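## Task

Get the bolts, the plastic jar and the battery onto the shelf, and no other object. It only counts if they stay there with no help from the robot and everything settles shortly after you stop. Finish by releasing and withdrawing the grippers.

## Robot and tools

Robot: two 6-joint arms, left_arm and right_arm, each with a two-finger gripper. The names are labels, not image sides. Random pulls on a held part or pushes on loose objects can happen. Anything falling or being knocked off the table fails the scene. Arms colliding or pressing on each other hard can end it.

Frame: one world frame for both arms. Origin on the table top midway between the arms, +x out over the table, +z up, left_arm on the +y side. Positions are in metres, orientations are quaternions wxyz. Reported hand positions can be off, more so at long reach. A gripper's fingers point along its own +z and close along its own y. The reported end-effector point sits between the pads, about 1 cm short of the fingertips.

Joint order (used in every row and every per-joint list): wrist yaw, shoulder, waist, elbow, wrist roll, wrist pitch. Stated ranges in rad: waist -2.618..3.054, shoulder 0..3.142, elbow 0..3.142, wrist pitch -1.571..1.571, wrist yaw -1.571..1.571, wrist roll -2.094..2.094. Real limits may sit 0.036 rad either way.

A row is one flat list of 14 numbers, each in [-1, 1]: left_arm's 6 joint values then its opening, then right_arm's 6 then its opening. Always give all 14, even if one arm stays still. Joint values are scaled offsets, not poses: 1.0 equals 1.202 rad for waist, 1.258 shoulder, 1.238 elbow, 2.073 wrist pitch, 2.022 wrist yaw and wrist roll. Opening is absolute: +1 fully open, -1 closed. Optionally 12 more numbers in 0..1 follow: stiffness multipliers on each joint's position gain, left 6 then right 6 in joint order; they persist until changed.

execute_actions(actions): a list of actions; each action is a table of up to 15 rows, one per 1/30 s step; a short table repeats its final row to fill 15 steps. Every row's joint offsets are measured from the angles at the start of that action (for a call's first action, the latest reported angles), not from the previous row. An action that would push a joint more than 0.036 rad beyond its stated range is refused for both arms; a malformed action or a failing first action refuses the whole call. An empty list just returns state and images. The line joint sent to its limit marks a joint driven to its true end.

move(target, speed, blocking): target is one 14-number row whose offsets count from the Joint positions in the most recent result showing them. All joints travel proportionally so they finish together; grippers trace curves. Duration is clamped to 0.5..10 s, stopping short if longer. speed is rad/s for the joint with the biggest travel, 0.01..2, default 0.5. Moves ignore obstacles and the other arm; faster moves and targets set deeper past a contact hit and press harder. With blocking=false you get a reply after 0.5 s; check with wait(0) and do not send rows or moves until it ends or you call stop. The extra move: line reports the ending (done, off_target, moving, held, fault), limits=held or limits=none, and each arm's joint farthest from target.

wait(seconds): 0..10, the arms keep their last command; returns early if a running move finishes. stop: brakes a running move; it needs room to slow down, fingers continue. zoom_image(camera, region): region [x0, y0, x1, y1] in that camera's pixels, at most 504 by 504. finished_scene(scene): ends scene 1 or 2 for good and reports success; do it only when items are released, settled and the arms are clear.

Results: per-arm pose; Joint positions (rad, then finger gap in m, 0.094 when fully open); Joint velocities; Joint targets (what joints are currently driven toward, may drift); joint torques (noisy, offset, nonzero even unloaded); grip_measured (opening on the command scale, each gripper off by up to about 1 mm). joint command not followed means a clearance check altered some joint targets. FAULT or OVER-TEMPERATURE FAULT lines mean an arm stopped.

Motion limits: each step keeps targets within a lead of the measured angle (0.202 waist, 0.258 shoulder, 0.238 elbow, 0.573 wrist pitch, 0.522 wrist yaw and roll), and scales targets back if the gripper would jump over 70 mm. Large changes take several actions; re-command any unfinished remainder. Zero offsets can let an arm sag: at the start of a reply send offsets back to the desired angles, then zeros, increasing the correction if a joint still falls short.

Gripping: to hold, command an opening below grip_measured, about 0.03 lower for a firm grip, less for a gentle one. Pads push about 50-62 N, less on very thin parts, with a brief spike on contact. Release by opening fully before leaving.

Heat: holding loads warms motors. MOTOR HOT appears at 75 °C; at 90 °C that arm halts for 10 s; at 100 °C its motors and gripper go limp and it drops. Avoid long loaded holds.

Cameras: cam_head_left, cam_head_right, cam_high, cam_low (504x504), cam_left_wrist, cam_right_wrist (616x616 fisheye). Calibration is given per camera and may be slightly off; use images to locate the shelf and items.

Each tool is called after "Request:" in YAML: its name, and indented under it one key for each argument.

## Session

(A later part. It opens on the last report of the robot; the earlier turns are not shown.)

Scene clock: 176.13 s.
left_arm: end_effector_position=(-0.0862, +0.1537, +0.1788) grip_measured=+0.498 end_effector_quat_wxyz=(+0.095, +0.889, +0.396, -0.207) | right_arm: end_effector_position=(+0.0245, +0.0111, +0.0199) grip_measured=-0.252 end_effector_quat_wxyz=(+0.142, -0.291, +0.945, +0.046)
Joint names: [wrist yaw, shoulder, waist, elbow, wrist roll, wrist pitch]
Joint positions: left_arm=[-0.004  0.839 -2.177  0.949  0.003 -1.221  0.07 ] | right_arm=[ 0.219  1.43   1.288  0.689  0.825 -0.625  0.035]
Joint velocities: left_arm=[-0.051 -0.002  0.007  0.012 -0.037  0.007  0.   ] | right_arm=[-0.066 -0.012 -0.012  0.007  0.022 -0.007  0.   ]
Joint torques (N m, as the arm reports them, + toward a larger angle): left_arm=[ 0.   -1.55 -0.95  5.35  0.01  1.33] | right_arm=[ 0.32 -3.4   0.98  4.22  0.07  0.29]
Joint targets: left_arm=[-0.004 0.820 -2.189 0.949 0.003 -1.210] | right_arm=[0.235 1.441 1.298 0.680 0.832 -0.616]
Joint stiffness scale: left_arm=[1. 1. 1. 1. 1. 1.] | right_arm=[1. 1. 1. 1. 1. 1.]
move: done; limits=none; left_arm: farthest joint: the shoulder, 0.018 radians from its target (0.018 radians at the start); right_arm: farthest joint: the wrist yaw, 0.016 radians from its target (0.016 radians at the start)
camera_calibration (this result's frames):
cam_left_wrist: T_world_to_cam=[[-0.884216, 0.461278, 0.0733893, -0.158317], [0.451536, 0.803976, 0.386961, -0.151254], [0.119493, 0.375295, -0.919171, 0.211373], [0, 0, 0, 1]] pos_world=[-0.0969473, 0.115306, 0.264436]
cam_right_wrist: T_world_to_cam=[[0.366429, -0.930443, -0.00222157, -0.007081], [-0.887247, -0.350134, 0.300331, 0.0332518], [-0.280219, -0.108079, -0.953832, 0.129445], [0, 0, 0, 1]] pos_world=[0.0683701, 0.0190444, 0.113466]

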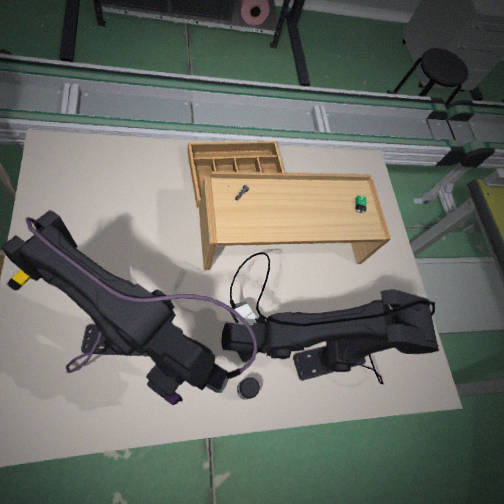

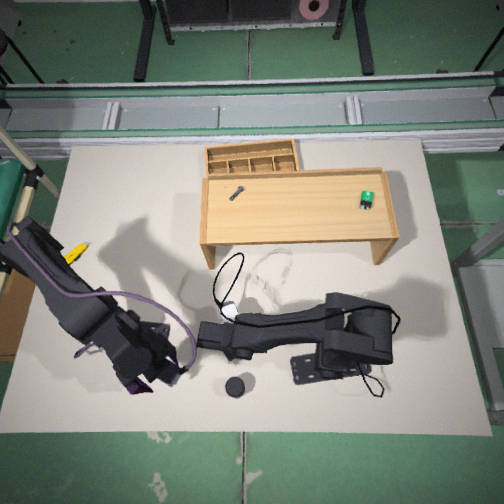

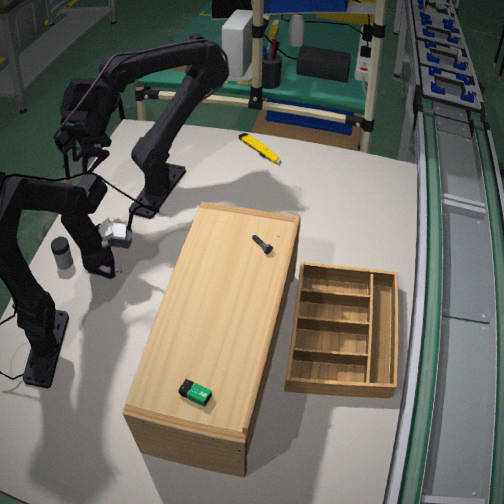

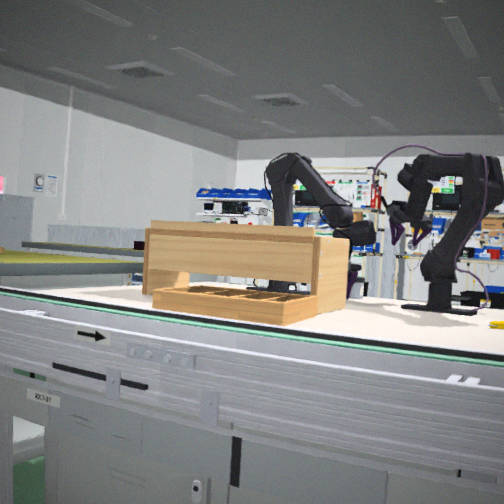

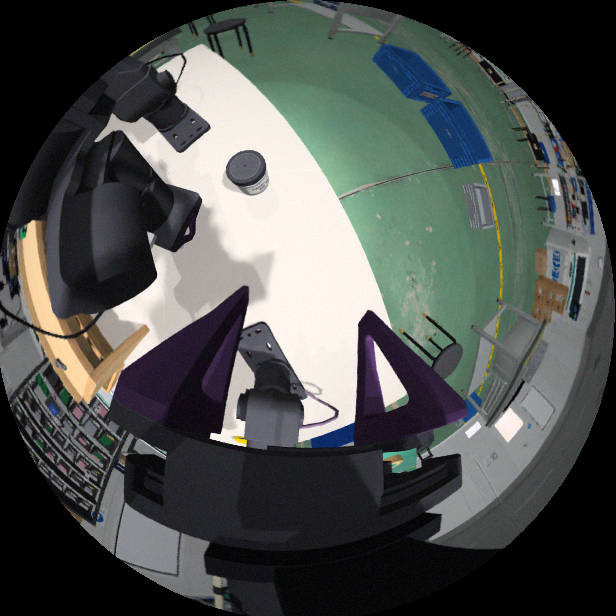

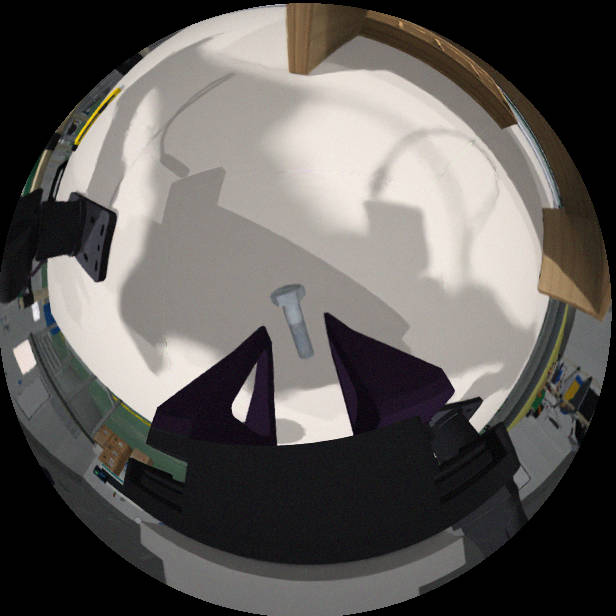

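Request:
execute_actions:
  actions:
    - [[0,-0.015,-0.01,0,0,0.005,0.5,0.008,0.011,0.004,-0.004,0.003,0.005,-0.29],[0,-0.015,-0.01,0,0,0.005,0.5,0.008,0.013,0.004,-0.004,0.003,0.006,-0.33],[0,-0.015,-0.01,0,0,0.005,0.5,0.008,0.015,0.004,-0.004,0.003,0.007,-0.37],[0,-0.015,-0.01,0,0,0.005,0.5,0.008,0.017,0.004,-0.004,0.003,0.008,-0.41],[0,-0.015,-0.01,0,0,0.005,0.5,0.008,0.019,0.004,-0.004,0.003,0.009,-0.45],[0,-0.015,-0.01,0,0,0.005,0.5,0.008,0.021,0.004,-0.004,0.003,0.010,-0.49],[0,-0.015,-0.01,0,0,0.005,0.5,0.008,0.023,0.004,-0.004,0.003,0.011,-0.53],[0,-0.015,-0.01,0,0,0.005,0.5,0.008,0.025,0.004,-0.004,0.003,0.012,-0.57],[0,-0.015,-0.01,0,0,0.005,0.5,0.008,0.025,0.004,-0.004,0.003,0.012,-0.61],[0,-0.015,-0.01,0,0,0.005,0.5,0.008,0.025,0.004,-0.004,0.003,0.012,-0.65],[0,-0.015,-0.01,0,0,0.005,0.5,0.008,0.025,0.004,-0.004,0.003,0.012,-0.69],[0,-0.015,-0.01,0,0,0.005,0.5,0.008,0.025,0.004,-0.004,0.003,0.012,-0.73],[0,-0.015,-0.01,0,0,0.005,0.5,0.008,0.025,0.004,-0.004,0.003,0.012,-0.77],[0,-0.015,-0.01,0,0,0.005,0.5,0.008,0.025,0.004,-0.004,0.003,0.012,-0.80],[0,-0.015,-0.01,0,0,0.005,0.5,0.008,0.025,0.004,-0.004,0.003,0.012,-0.84]]

Request:
wait:
  seconds: 0.4

Scene clock: 182.40 s.
left_arm: end_effector_position=(-0.0862, +0.1537, +0.1788) grip_measured=+0.498 end_effector_quat_wxyz=(+0.095, +0.889, +0.396, -0.207) | right_arm: end_effector_position=(+0.0247, +0.0126, +0.0159) grip_measured=-0.819 end_effector_quat_wxyz=(+0.141, -0.291, +0.945, +0.044)
Joint names: [wrist yaw, shoulder, waist, elbow, wrist roll, wrist pitch]
Joint positions: left_arm=[-0.004  0.839 -2.177  0.949  0.003 -1.221  0.07 ] | right_arm=[ 0.219  1.45   1.288  0.689  0.825 -0.61   0.009]
Joint velocities: left_arm=[-0.037 -0.007  0.002  0.002 -0.11   0.139  0.   ] | right_arm=[ 0.066 -0.012 -0.007 -0.002  0.037 -0.051 -0.036]
Joint torques (N m, as the arm reports them, + toward a larger angle): left_arm=[ 0.   -1.55 -0.8   5.5  -0.04  1.32] | right_arm=[ 0.32 -3.47  0.55  4.45  0.06  0.37]
Joint targets: left_arm=[-0.004 0.820 -2.189 0.949 0.003 -1.210] | right_arm=[0.235 1.461 1.293 0.684 0.831 -0.600]
Joint stiffness scale: left_arm=[1. 1. 1. 1. 1. 1.] | right_arm=[1. 1. 1. 1. 1. 1.]
camera_calibration (this result's frames):
cam_left_wrist: T_world_to_cam=[[-0.884216, 0.461278, 0.0733893, -0.158317], [0.451536, 0.803976, 0.386961, -0.151254], [0.119493, 0.375295, -0.919171, 0.211373], [0, 0, 0, 1]] pos_world=[-0.0969473, 0.115306, 0.264436]
cam_right_wrist: T_world_to_cam=[[0.366429, -0.930443, 0.00246126, -0.00582974], [-0.887044, -0.348537, 0.30278, 0.0350925], [-0.280861, -0.11313, -0.953057, 0.125899], [0, 0, 0, 1]] pos_world=[0.068625, 0.0210498, 0.109378]

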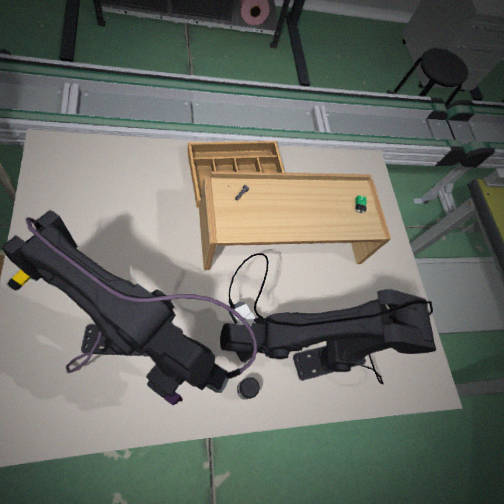

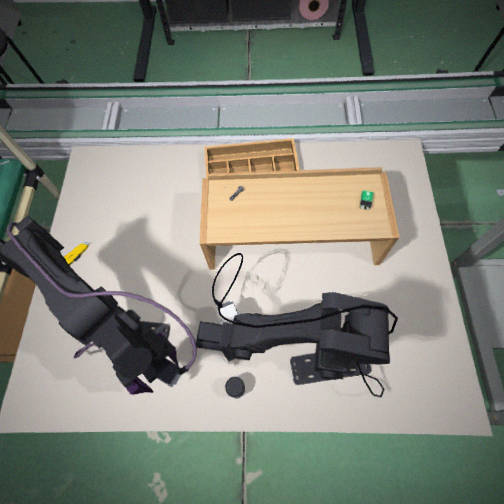

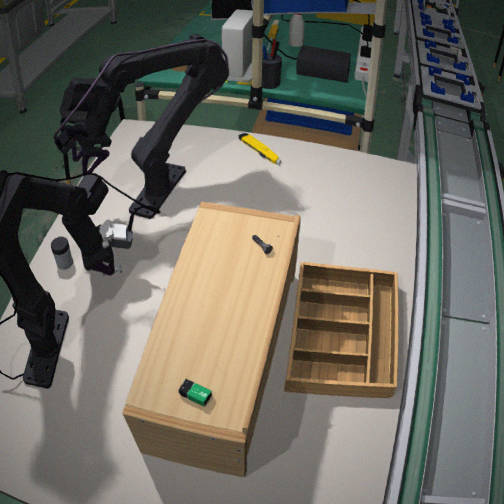

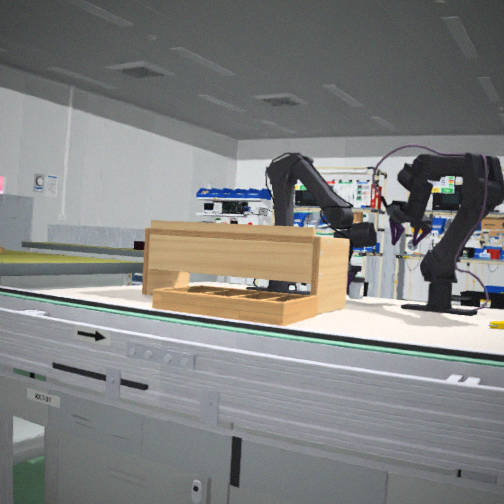

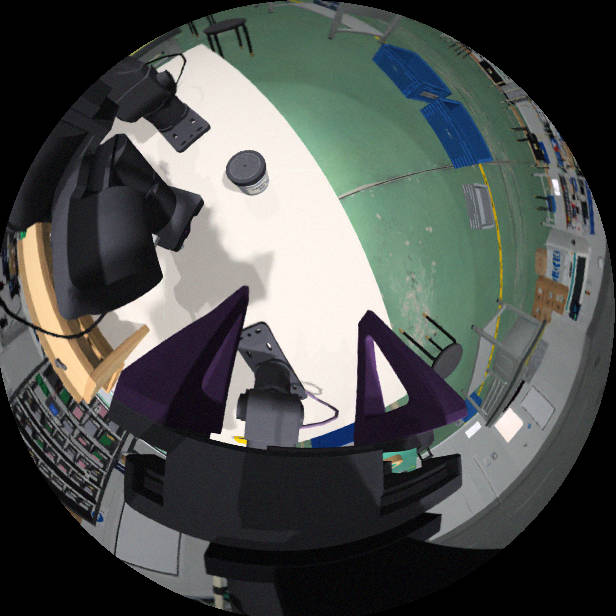

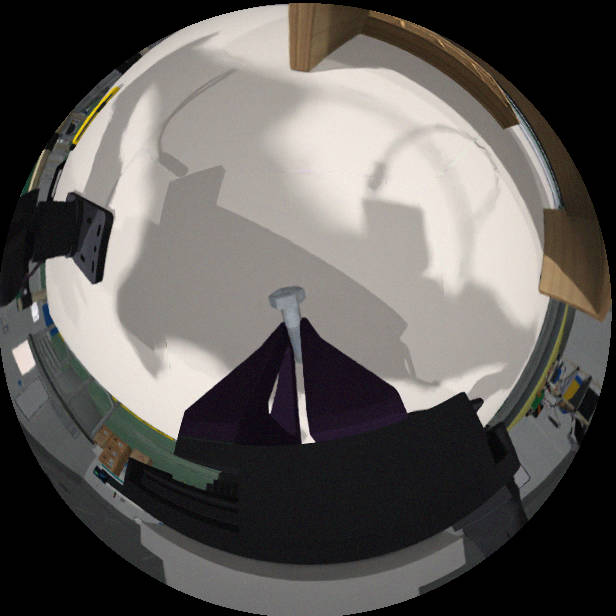

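Scene clock: 182.80 s.
left_arm: end_effector_position=(-0.0862, +0.1537, +0.1788) grip_measured=+0.498 end_effector_quat_wxyz=(+0.095, +0.889, +0.396, -0.207) | right_arm: end_effector_position=(+0.0247, +0.0127, +0.0159) grip_measured=-0.832 end_effector_quat_wxyz=(+0.141, -0.291, +0.945, +0.044)
Joint names: [wrist yaw, shoulder, waist, elbow, wrist roll, wrist pitch]
Joint positions: left_arm=[-0.004  0.839 -2.177  0.949  0.003 -1.221  0.07 ] | right_arm=[ 0.219  1.45   1.288  0.689  0.825 -0.61   0.008]
Joint velocities: left_arm=[-0.066  0.002  0.002  0.017 -0.007 -0.007 -0.   ] | right_arm=[ 0.022  0.002 -0.007 -0.002 -0.051  0.051 -0.   ]
Joint torques (N m, as the arm reports them, + toward a larger angle): left_arm=[ 0.   -1.5  -0.95  5.41 -0.05  1.33] | right_arm=[ 0.32 -3.47  0.49  4.42  0.06  0.36]
Joint targets: left_arm=[-0.004 0.820 -2.189 0.949 0.003 -1.210] | right_arm=[0.235 1.461 1.293 0.684 0.831 -0.600]
Joint stiffness scale: left_arm=[1. 1. 1. 1. 1. 1.] | right_arm=[1. 1. 1. 1. 1. 1.]
wait: 0.40 s; at rest by 0.20 s
camera_calibration (this result's frames):
cam_left_wrist: T_world_to_cam=[[-0.884216, 0.461278, 0.0733893, -0.158317], [0.451536, 0.803976, 0.386961, -0.151254], [0.119493, 0.375295, -0.919171, 0.211373], [0, 0, 0, 1]] pos_world=[-0.0969473, 0.115306, 0.264436]
cam_right_wrist: T_world_to_cam=[[0.366429, -0.930444, 0.00212677, -0.00574432], [-0.887058, -0.348651, 0.302605, 0.0351333], [-0.280815, -0.11277, -0.953114, 0.125926], [0, 0, 0, 1]] pos_world=[0.068632, 0.0211051, 0.109402]

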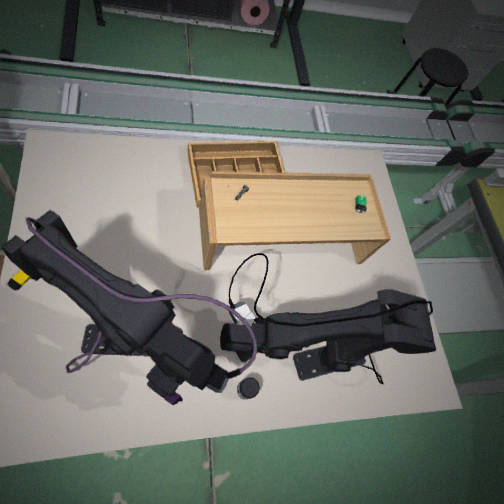

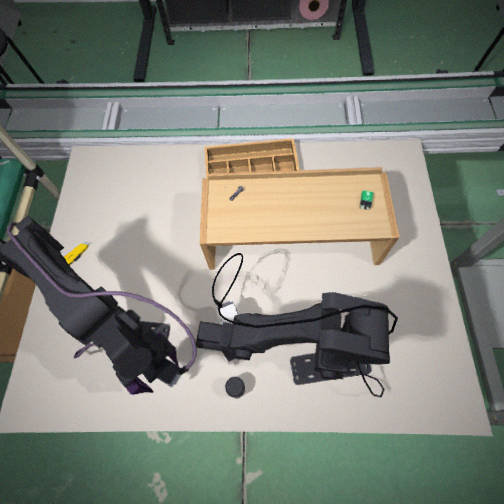

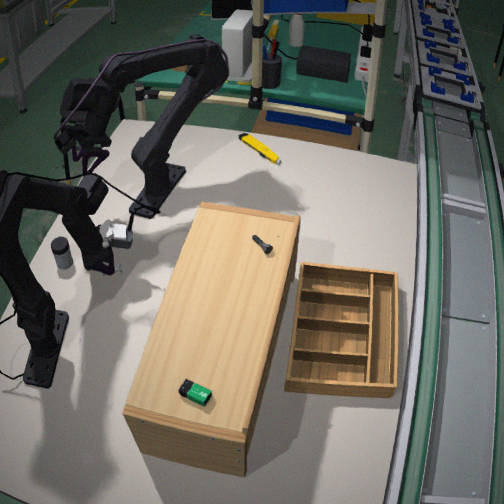

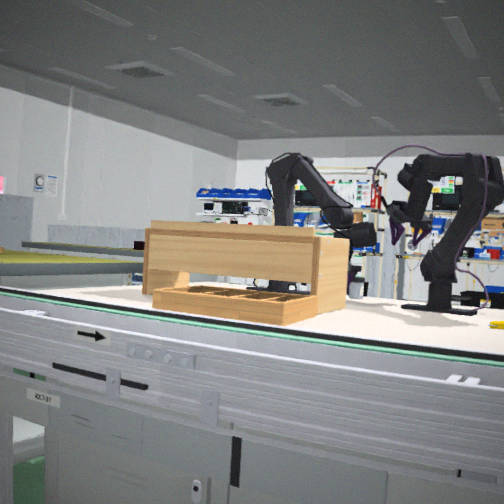

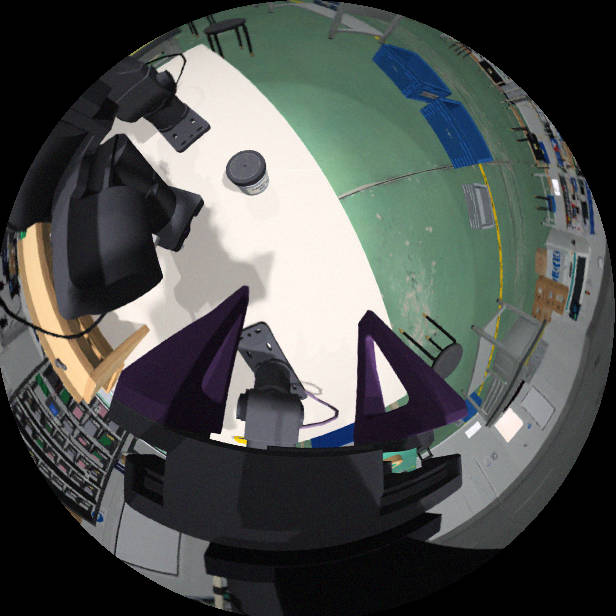

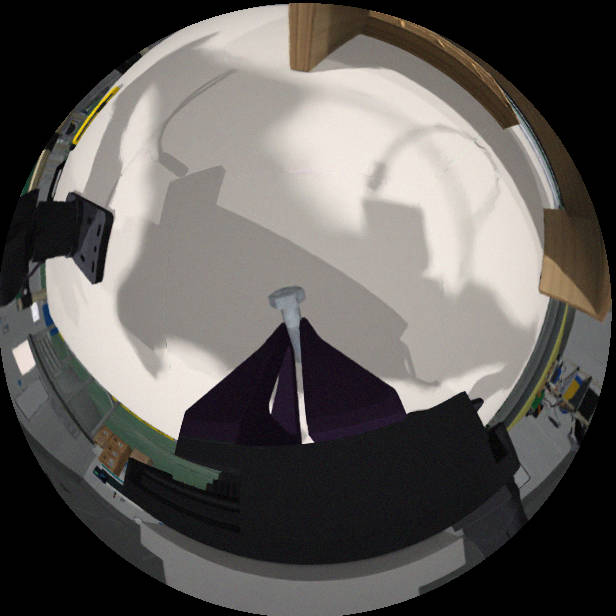

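Request:
execute_actions:
  actions:
    - [[0,-0.015,-0.01,0,0,0.005,0.5,0.008,0.009,0.004,-0.004,0.003,0.005,-0.76],[0,-0.015,-0.01,0,0,0.005,0.5,0.008,0.011,0.004,-0.004,0.003,0.005,-0.70],[0,-0.015,-0.01,0,0,0.005,0.5,0.008,0.013,0.004,-0.004,0.003,0.006,-0.70],[0,-0.015,-0.01,0,0,0.005,0.5,0.008,0.016,0.004,-0.004,0.003,0.007,-0.70],[0,-0.015,-0.01,0,0,0.005,0.5,0.008,0.019,0.004,-0.004,0.003,0.008,-0.70],[0,-0.015,-0.01,0,0,0.005,0.5,0.008,0.021,0.004,-0.004,0.003,0.009,-0.70],[0,-0.015,-0.01,0,0,0.005,0.5,0.008,0.023,0.004,-0.004,0.003,0.009,-0.70],[0,-0.015,-0.01,0,0,0.005,0.5,0.008,0.023,0.004,-0.004,0.003,0.009,-0.70],[0,-0.015,-0.01,0,0,0.005,0.5,0.008,0.023,0.004,-0.004,0.003,0.009,-0.70],[0,-0.015,-0.01,0,0,0.005,0.5,0.008,0.023,0.004,-0.004,0.003,0.009,-0.72],[0,-0.015,-0.01,0,0,0.005,0.5,0.008,0.023,0.004,-0.004,0.003,0.009,-0.75],[0,-0.015,-0.01,0,0,0.005,0.5,0.008,0.023,0.004,-0.004,0.003,0.009,-0.78],[0,-0.015,-0.01,0,0,0.005,0.5,0.008,0.023,0.004,-0.004,0.003,0.009,-0.81],[0,-0.015,-0.01,0,0,0.005,0.5,0.008,0.023,0.004,-0.004,0.003,0.009,-0.84],[0,-0.015,-0.01,0,0,0.005,0.5,0.008,0.023,0.004,-0.004,0.003,0.009,-0.87]]

Request:
wait:
  seconds: 0.3

Request:
zoom_image:
  camera: "cam_left_wrist"
  region: [200,130,300,230]

Scene clock: 191.20 s.
left_arm: end_effector_position=(-0.0862, +0.1537, +0.1788) grip_measured=+0.498 end_effector_quat_wxyz=(+0.095, +0.889, +0.396, -0.207) | right_arm: end_effector_position=(+0.0256, +0.0158, +0.0154) grip_measured=-0.847 end_effector_quat_wxyz=(+0.144, -0.290, +0.945, +0.048)
Joint names: [wrist yaw, shoulder, waist, elbow, wrist roll, wrist pitch]
Joint positions: left_arm=[-0.004  0.839 -2.177  0.949  0.003 -1.221  0.07 ] | right_arm=[ 0.222  1.456  1.288  0.689  0.825 -0.594  0.007]
Joint velocities: left_arm=[-0.037 -0.017 -0.012  0.012 -0.051  0.037  0.001] | right_arm=[-0.051  0.012  0.027 -0.022 -0.022  0.022 -0.022]
Joint torques (N m, as the arm reports them, + toward a larger angle): left_arm=[ 0.03 -1.4  -0.92  5.39 -0.05  1.31] | right_arm=[ 0.31 -2.3   0.4   4.51  0.04  0.3 ]
Joint targets: left_arm=[-0.004 0.820 -2.189 0.949 0.003 -1.210] | right_arm=[0.235 1.479 1.293 0.684 0.831 -0.591]
Joint stiffness scale: left_arm=[1. 1. 1. 1. 1. 1.] | right_arm=[1. 1. 1. 1. 1. 1.]
camera_calibration (this result's frames):
cam_left_wrist: T_world_to_cam=[[-0.884216, 0.461278, 0.0733893, -0.158317], [0.451536, 0.803976, 0.386961, -0.151254], [0.119493, 0.375295, -0.919171, 0.211373], [0, 0, 0, 1]] pos_world=[-0.0969473, 0.115306, 0.264436]
cam_right_wrist: T_world_to_cam=[[0.365589, -0.930761, -0.00542587, -0.0030338], [-0.888507, -0.350717, 0.295892, 0.0373172], [-0.277308, -0.103354, -0.955206, 0.125787], [0, 0, 0, 1]] pos_world=[0.0691475, 0.0232647, 0.109094]

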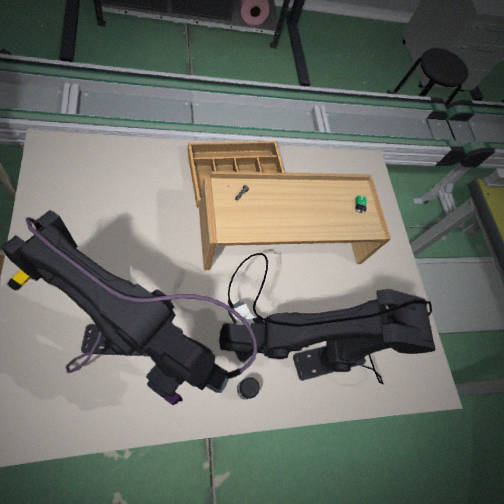

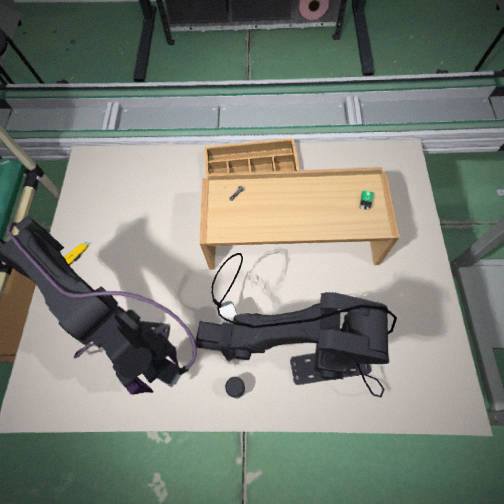

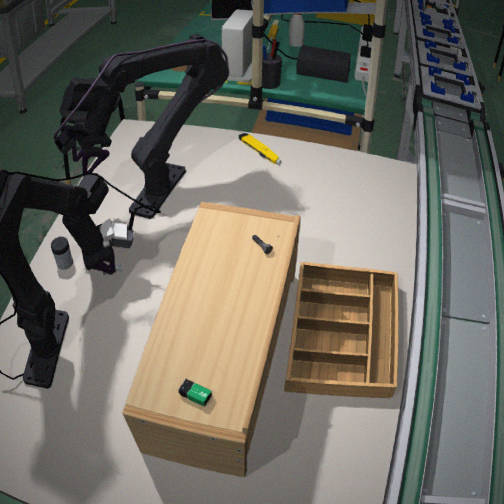

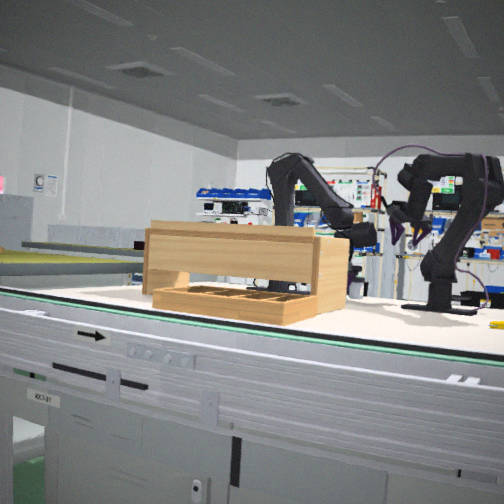

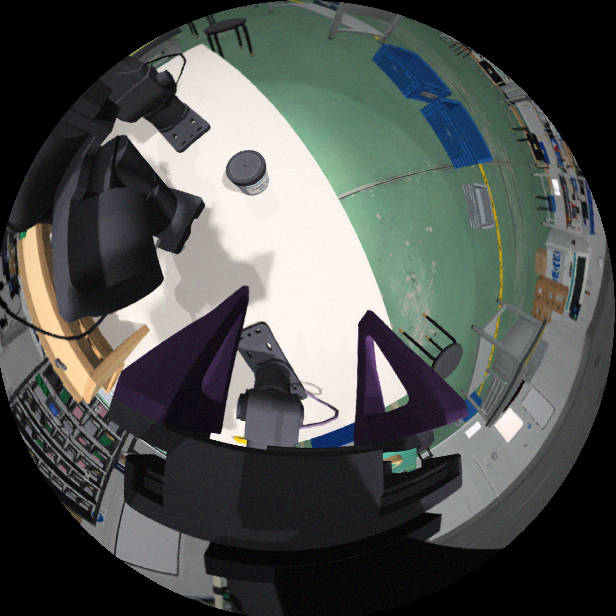

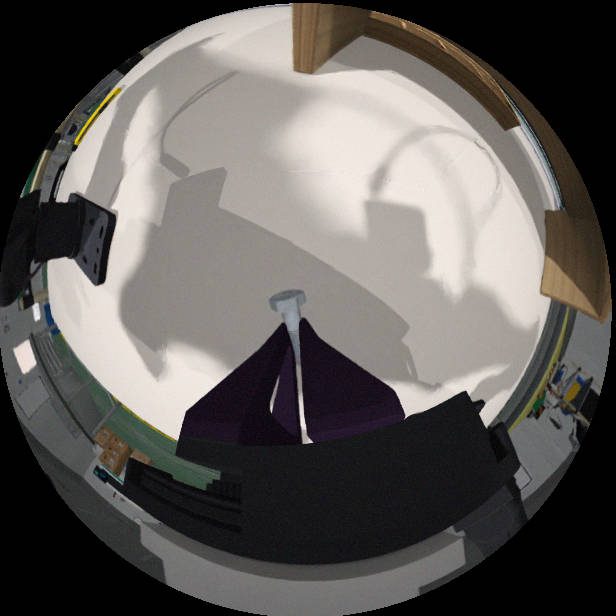

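Scene clock: 191.50 s.
left_arm: end_effector_position=(-0.0862, +0.1537, +0.1788) grip_measured=+0.498 end_effector_quat_wxyz=(+0.095, +0.889, +0.396, -0.207) | right_arm: end_effector_position=(+0.0256, +0.0159, +0.0153) grip_measured=-0.854 end_effector_quat_wxyz=(+0.144, -0.290, +0.945, +0.048)
Joint names: [wrist yaw, shoulder, waist, elbow, wrist roll, wrist pitch]
Joint positions: left_arm=[-0.004  0.839 -2.177  0.949  0.003 -1.221  0.07 ] | right_arm=[ 0.222  1.456  1.288  0.689  0.825 -0.593  0.007]
Joint velocities: left_arm=[ 0.022 -0.007 -0.007 -0.012 -0.081 -0.007  0.001] | right_arm=[ 0.007 -0.012 -0.022  0.007  0.037  0.037 -0.   ]
Joint torques (N m, as the arm reports them, + toward a larger angle): left_arm=[ 0.02 -1.36 -0.91  5.51  0.02  1.3 ] | right_arm=[ 0.3  -2.51  0.52  4.44  0.06  0.3 ]
Joint targets: left_arm=[-0.004 0.820 -2.189 0.949 0.003 -1.210] | right_arm=[0.235 1.479 1.293 0.684 0.831 -0.591]
Joint stiffness scale: left_arm=[1. 1. 1. 1. 1. 1.] | right_arm=[1. 1. 1. 1. 1. 1.]
wait: 0.30 s; at rest by 0.17 s
camera_calibration (this result's frames):
cam_left_wrist: T_world_to_cam=[[-0.884216, 0.461278, 0.0733893, -0.158317], [0.451536, 0.803976, 0.386961, -0.151254], [0.119493, 0.375295, -0.919171, 0.211373], [0, 0, 0, 1]] pos_world=[-0.0969473, 0.115306, 0.264436]
cam_right_wrist: T_world_to_cam=[[0.365589, -0.930758, -0.00576052, -0.00290371], [-0.888521, -0.350829, 0.295717, 0.0374032], [-0.277262, -0.102993, -0.955258, 0.125751], [0, 0, 0, 1]] pos_world=[0.069161, 0.0233709, 0.109047]

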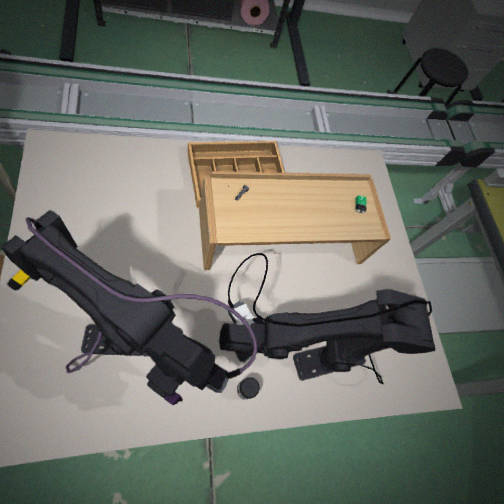

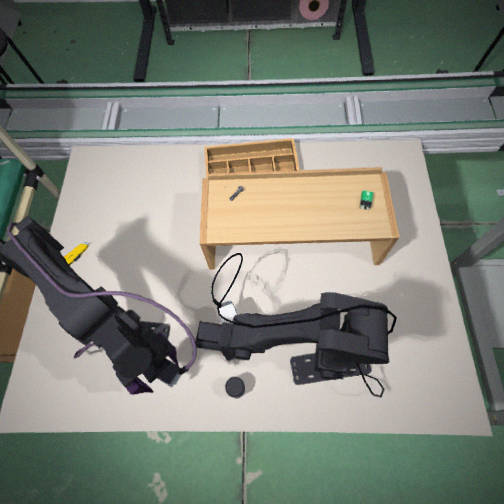

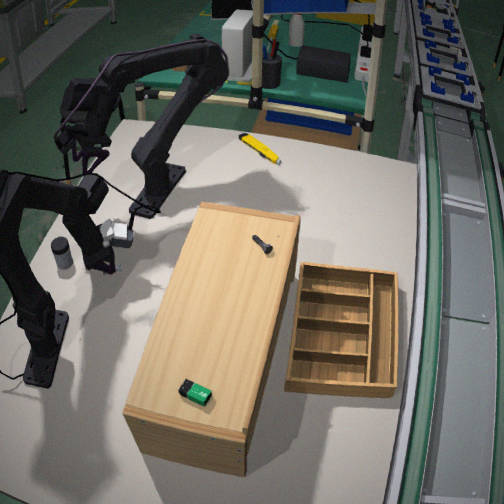

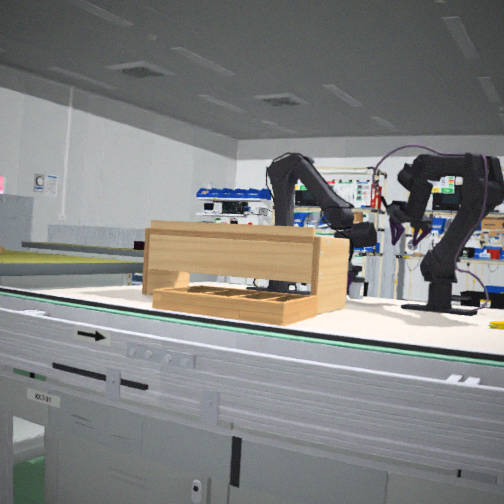

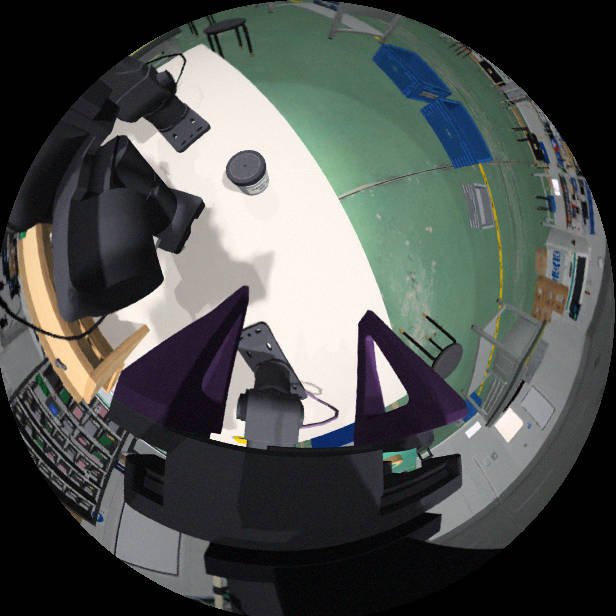

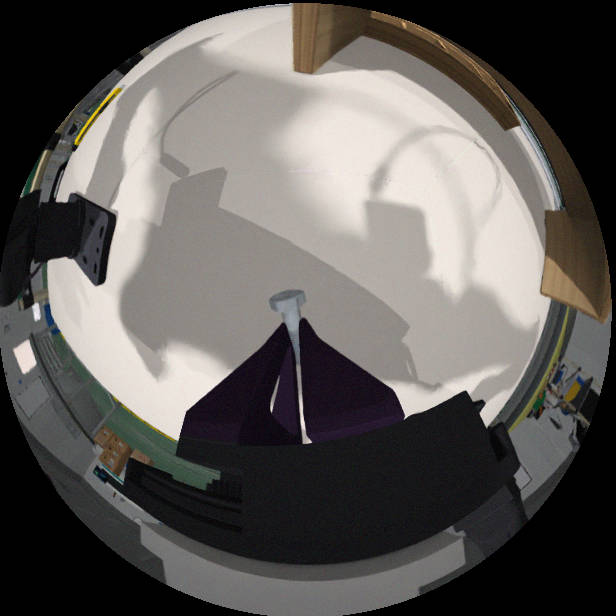

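Region (200, 130, 300, 230) of cam_left_wrist's 616x616 image, scaled by 5.040, with more detail than that image has.

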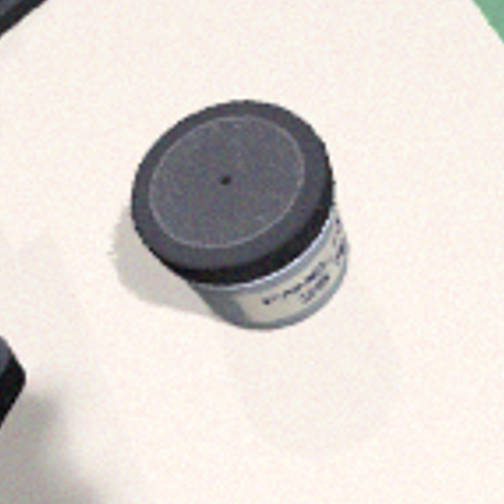

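Request:
move:
  target: [0,0.291,0.24,-0.121,0,0.252,0.6,-0.116,-0.157,-0.91,0.716,-0.412,-0.453,-0.895]
  speed: 1.1

Scene clock: 203.27 s.
left_arm: end_effector_position=(-0.0834, +0.0407, +0.1044) grip_measured=+0.598 end_effector_quat_wxyz=(+0.125, +0.826, +0.515, -0.195) | right_arm: end_effector_position=(+0.1794, -0.1500, +0.2608) grip_measured=-0.868 end_effector_quat_wxyz=(+0.158, -0.177, +0.971, +0.031)
Joint names: [wrist yaw, shoulder, waist, elbow, wrist roll, wrist pitch]
Joint positions: left_arm=[-0.004  1.195 -1.901  0.804  0.003 -0.712  0.075] | right_arm=[-0.004  1.273  0.203  1.553 -0.    -1.527  0.006]
Joint velocities: left_arm=[-0.051  0.012 -0.012  0.027  0.007 -0.037  0.001] | right_arm=[-0.066  0.007  0.002  0.002 -0.081 -0.037 -0.001]
Joint torques (N m, as the arm reports them, + toward a larger angle): left_arm=[ 0.03 -2.38  0.79  5.57  0.01  1.36] | right_arm=[-0.02 -4.42 -0.87  6.36 -0.02  0.44]
Joint targets: left_arm=[-0.004 1.205 -1.889 0.799 0.003 -0.698] | right_arm=[-0.013 1.259 0.195 1.576 -0.008 -1.532]
Joint stiffness scale: left_arm=[1. 1. 1. 1. 1. 1.] | right_arm=[1. 1. 1. 1. 1. 1.]
move: off_target (right_arm); limits=none; left_arm: farthest joint: the wrist pitch, 0.014 radians from its target (0.522 radians at the start); right_arm: farthest joint: the elbow, 0.022 radians from its target (0.886 radians at the start)
camera_calibration (this result's frames):
cam_left_wrist: T_world_to_cam=[[-0.976287, 0.202921, 0.0754085, -0.0956228], [0.216271, 0.898993, 0.380839, -0.0556531], [0.00948853, 0.388117, -0.921561, 0.175567], [0, 0, 0, 1]] pos_world=[-0.082985, 0.00129507, 0.190201]
cam_right_wrist: T_world_to_cam=[[0.137673, -0.99046, -0.00592772, -0.180163], [-0.951461, -0.133911, 0.277109, 0.0919781], [-0.275259, -0.0325105, -0.96082, 0.397443], [0, 0, 0, 1]] pos_world=[0.221717, -0.153206, 0.355316]

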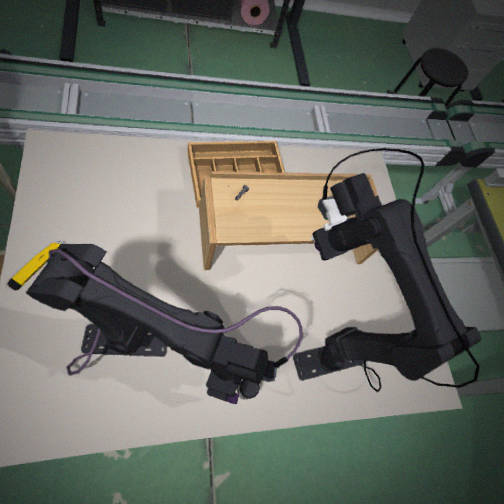

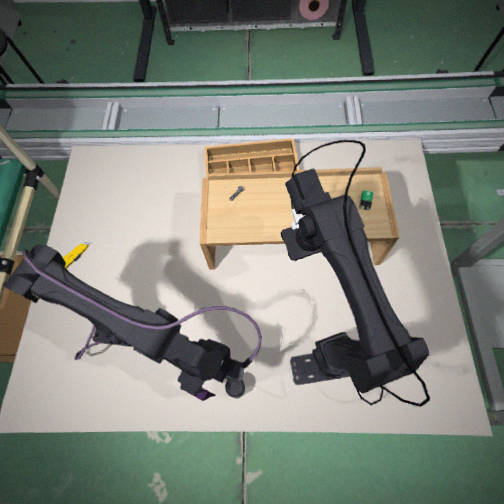

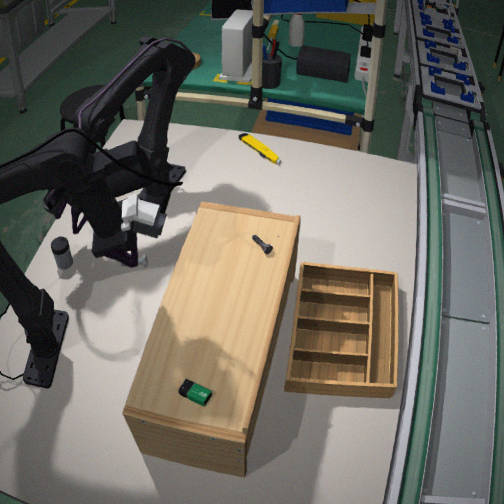

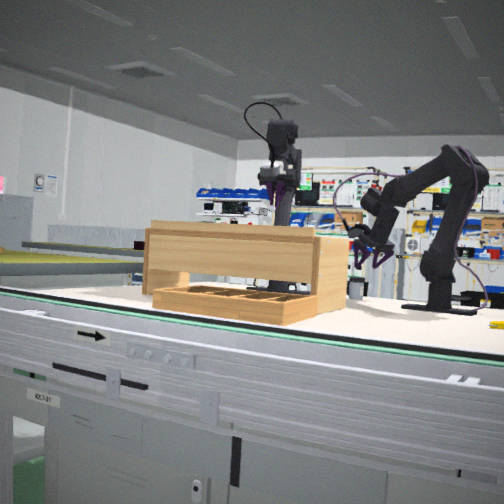

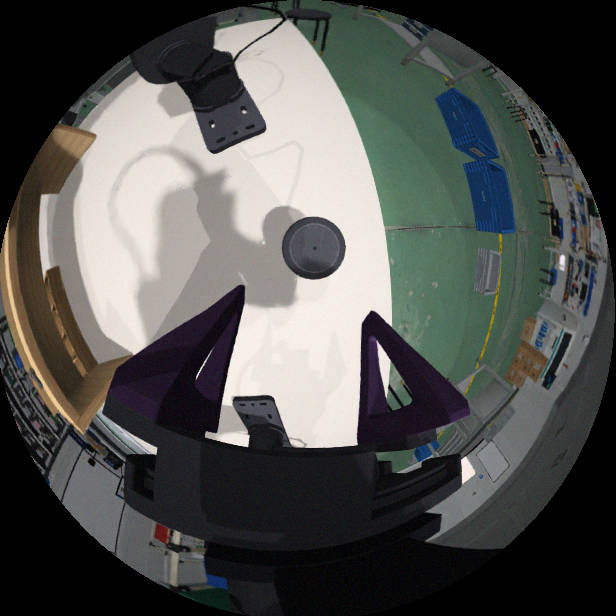

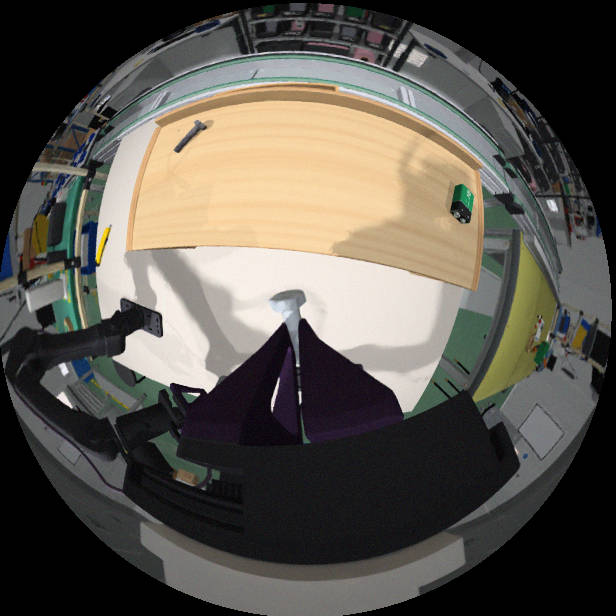

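Request:
move:
  target: [0,0.193,0.005,-0.082,0,0.166,0.6,0,0.337,-0.275,0.198,0,0.093,-0.9]
  speed: 0.5

Scene clock: 214.23 s.
left_arm: end_effector_position=(-0.0983, +0.0103, +0.0414) grip_measured=+0.598 end_effector_quat_wxyz=(+0.125, +0.826, +0.515, -0.195) | right_arm: end_effector_position=(+0.3205, -0.2223, +0.2183) grip_measured=-0.868 end_effector_quat_wxyz=(+0.145, -0.017, +0.989, +0.005)
Joint names: [wrist yaw, shoulder, waist, elbow, wrist roll, wrist pitch]
Joint positions: left_arm=[-0.004  1.429 -1.901  0.708  0.003 -0.383  0.075] | right_arm=[-0.005  1.701 -0.124  1.767 -0.001 -1.347  0.006]
Joint velocities: left_arm=[ 0.007 -0.012 -0.012 -0.022 -0.037  0.007 -0.   ] | right_arm=[ 0.081  0.007 -0.012 -0.017 -0.037 -0.007  0.001]
Joint torques (N m, as the arm reports them, + toward a larger angle): left_arm=[ 0.05 -4.01  0.32  5.06 -0.01  1.41] | right_arm=[ 0.04 -8.1  -0.45  7.37  0.01  0.54]
Joint targets: left_arm=[-0.004 1.438 -1.895 0.702 0.003 -0.368] | right_arm=[-0.004 1.697 -0.128 1.798 -0.000 -1.334]
Joint stiffness scale: left_arm=[1. 1. 1. 1. 1. 1.] | right_arm=[1. 1. 1. 1. 1. 1.]
move: off_target (right_arm); limits=none; left_arm: farthest joint: the wrist pitch, 0.015 radians from its target (0.344 radians at the start); right_arm: farthest joint: the elbow, 0.031 radians from its target (0.245 radians at the start)
camera_calibration (this result's frames):
cam_left_wrist: T_world_to_cam=[[-0.976287, 0.202921, 0.0754085, -0.0991917], [0.216271, 0.898993, 0.380839, -0.00114762], [0.00948853, 0.388117, -0.921561, 0.129529], [0, 0, 0, 1]] pos_world=[-0.0978204, -0.0291128, 0.127286]
cam_right_wrist: T_world_to_cam=[[-0.186455, -0.982463, 0.000931093, -0.167292], [-0.934479, 0.177641, 0.308534, 0.285258], [-0.303288, 0.0566577, -0.951213, 0.41983], [0, 0, 0, 1]] pos_world=[0.362705, -0.238818, 0.311491]

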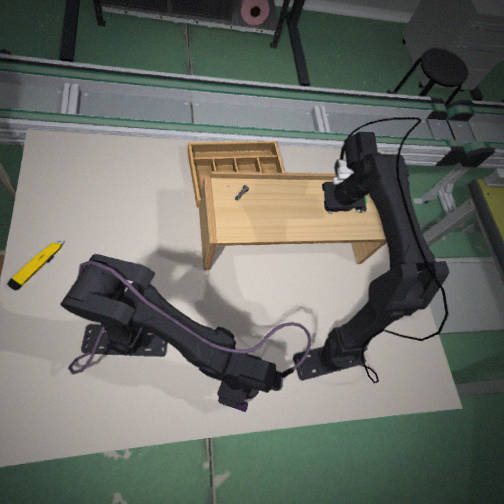

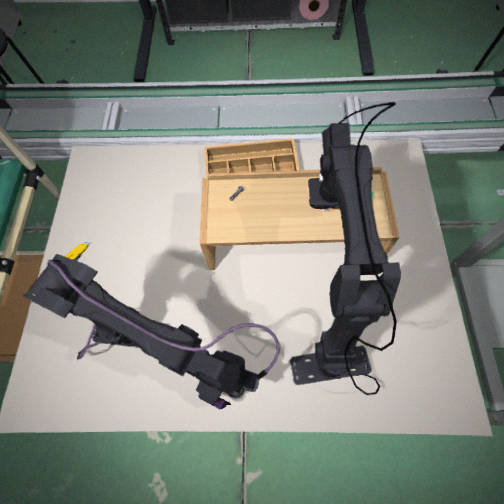

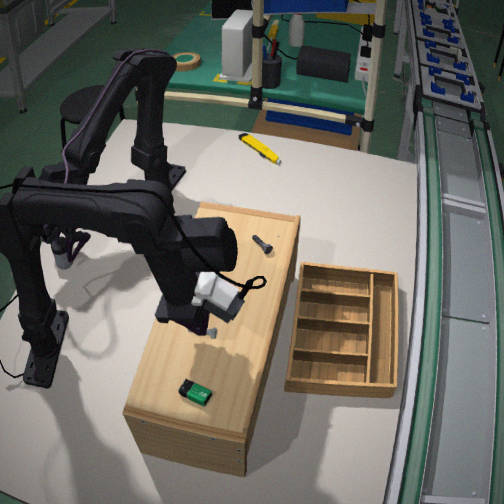

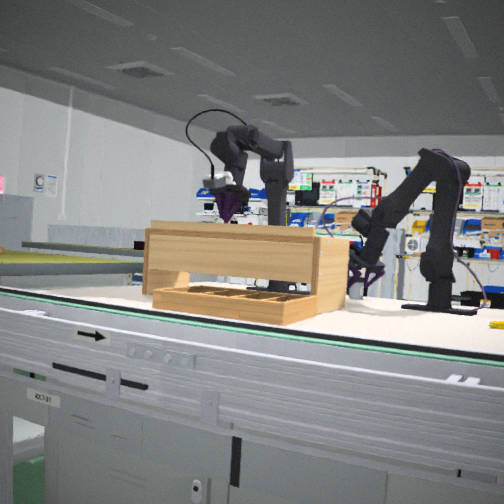

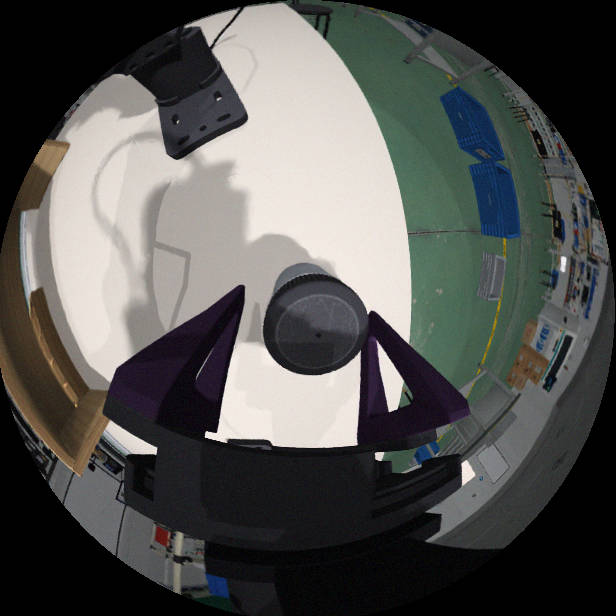

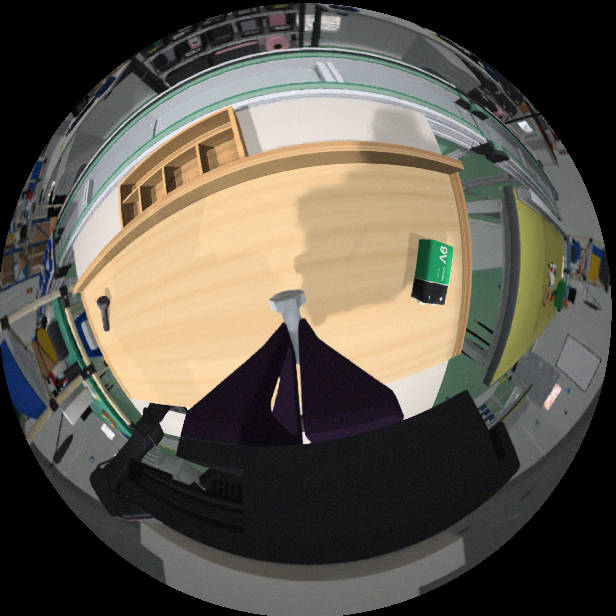

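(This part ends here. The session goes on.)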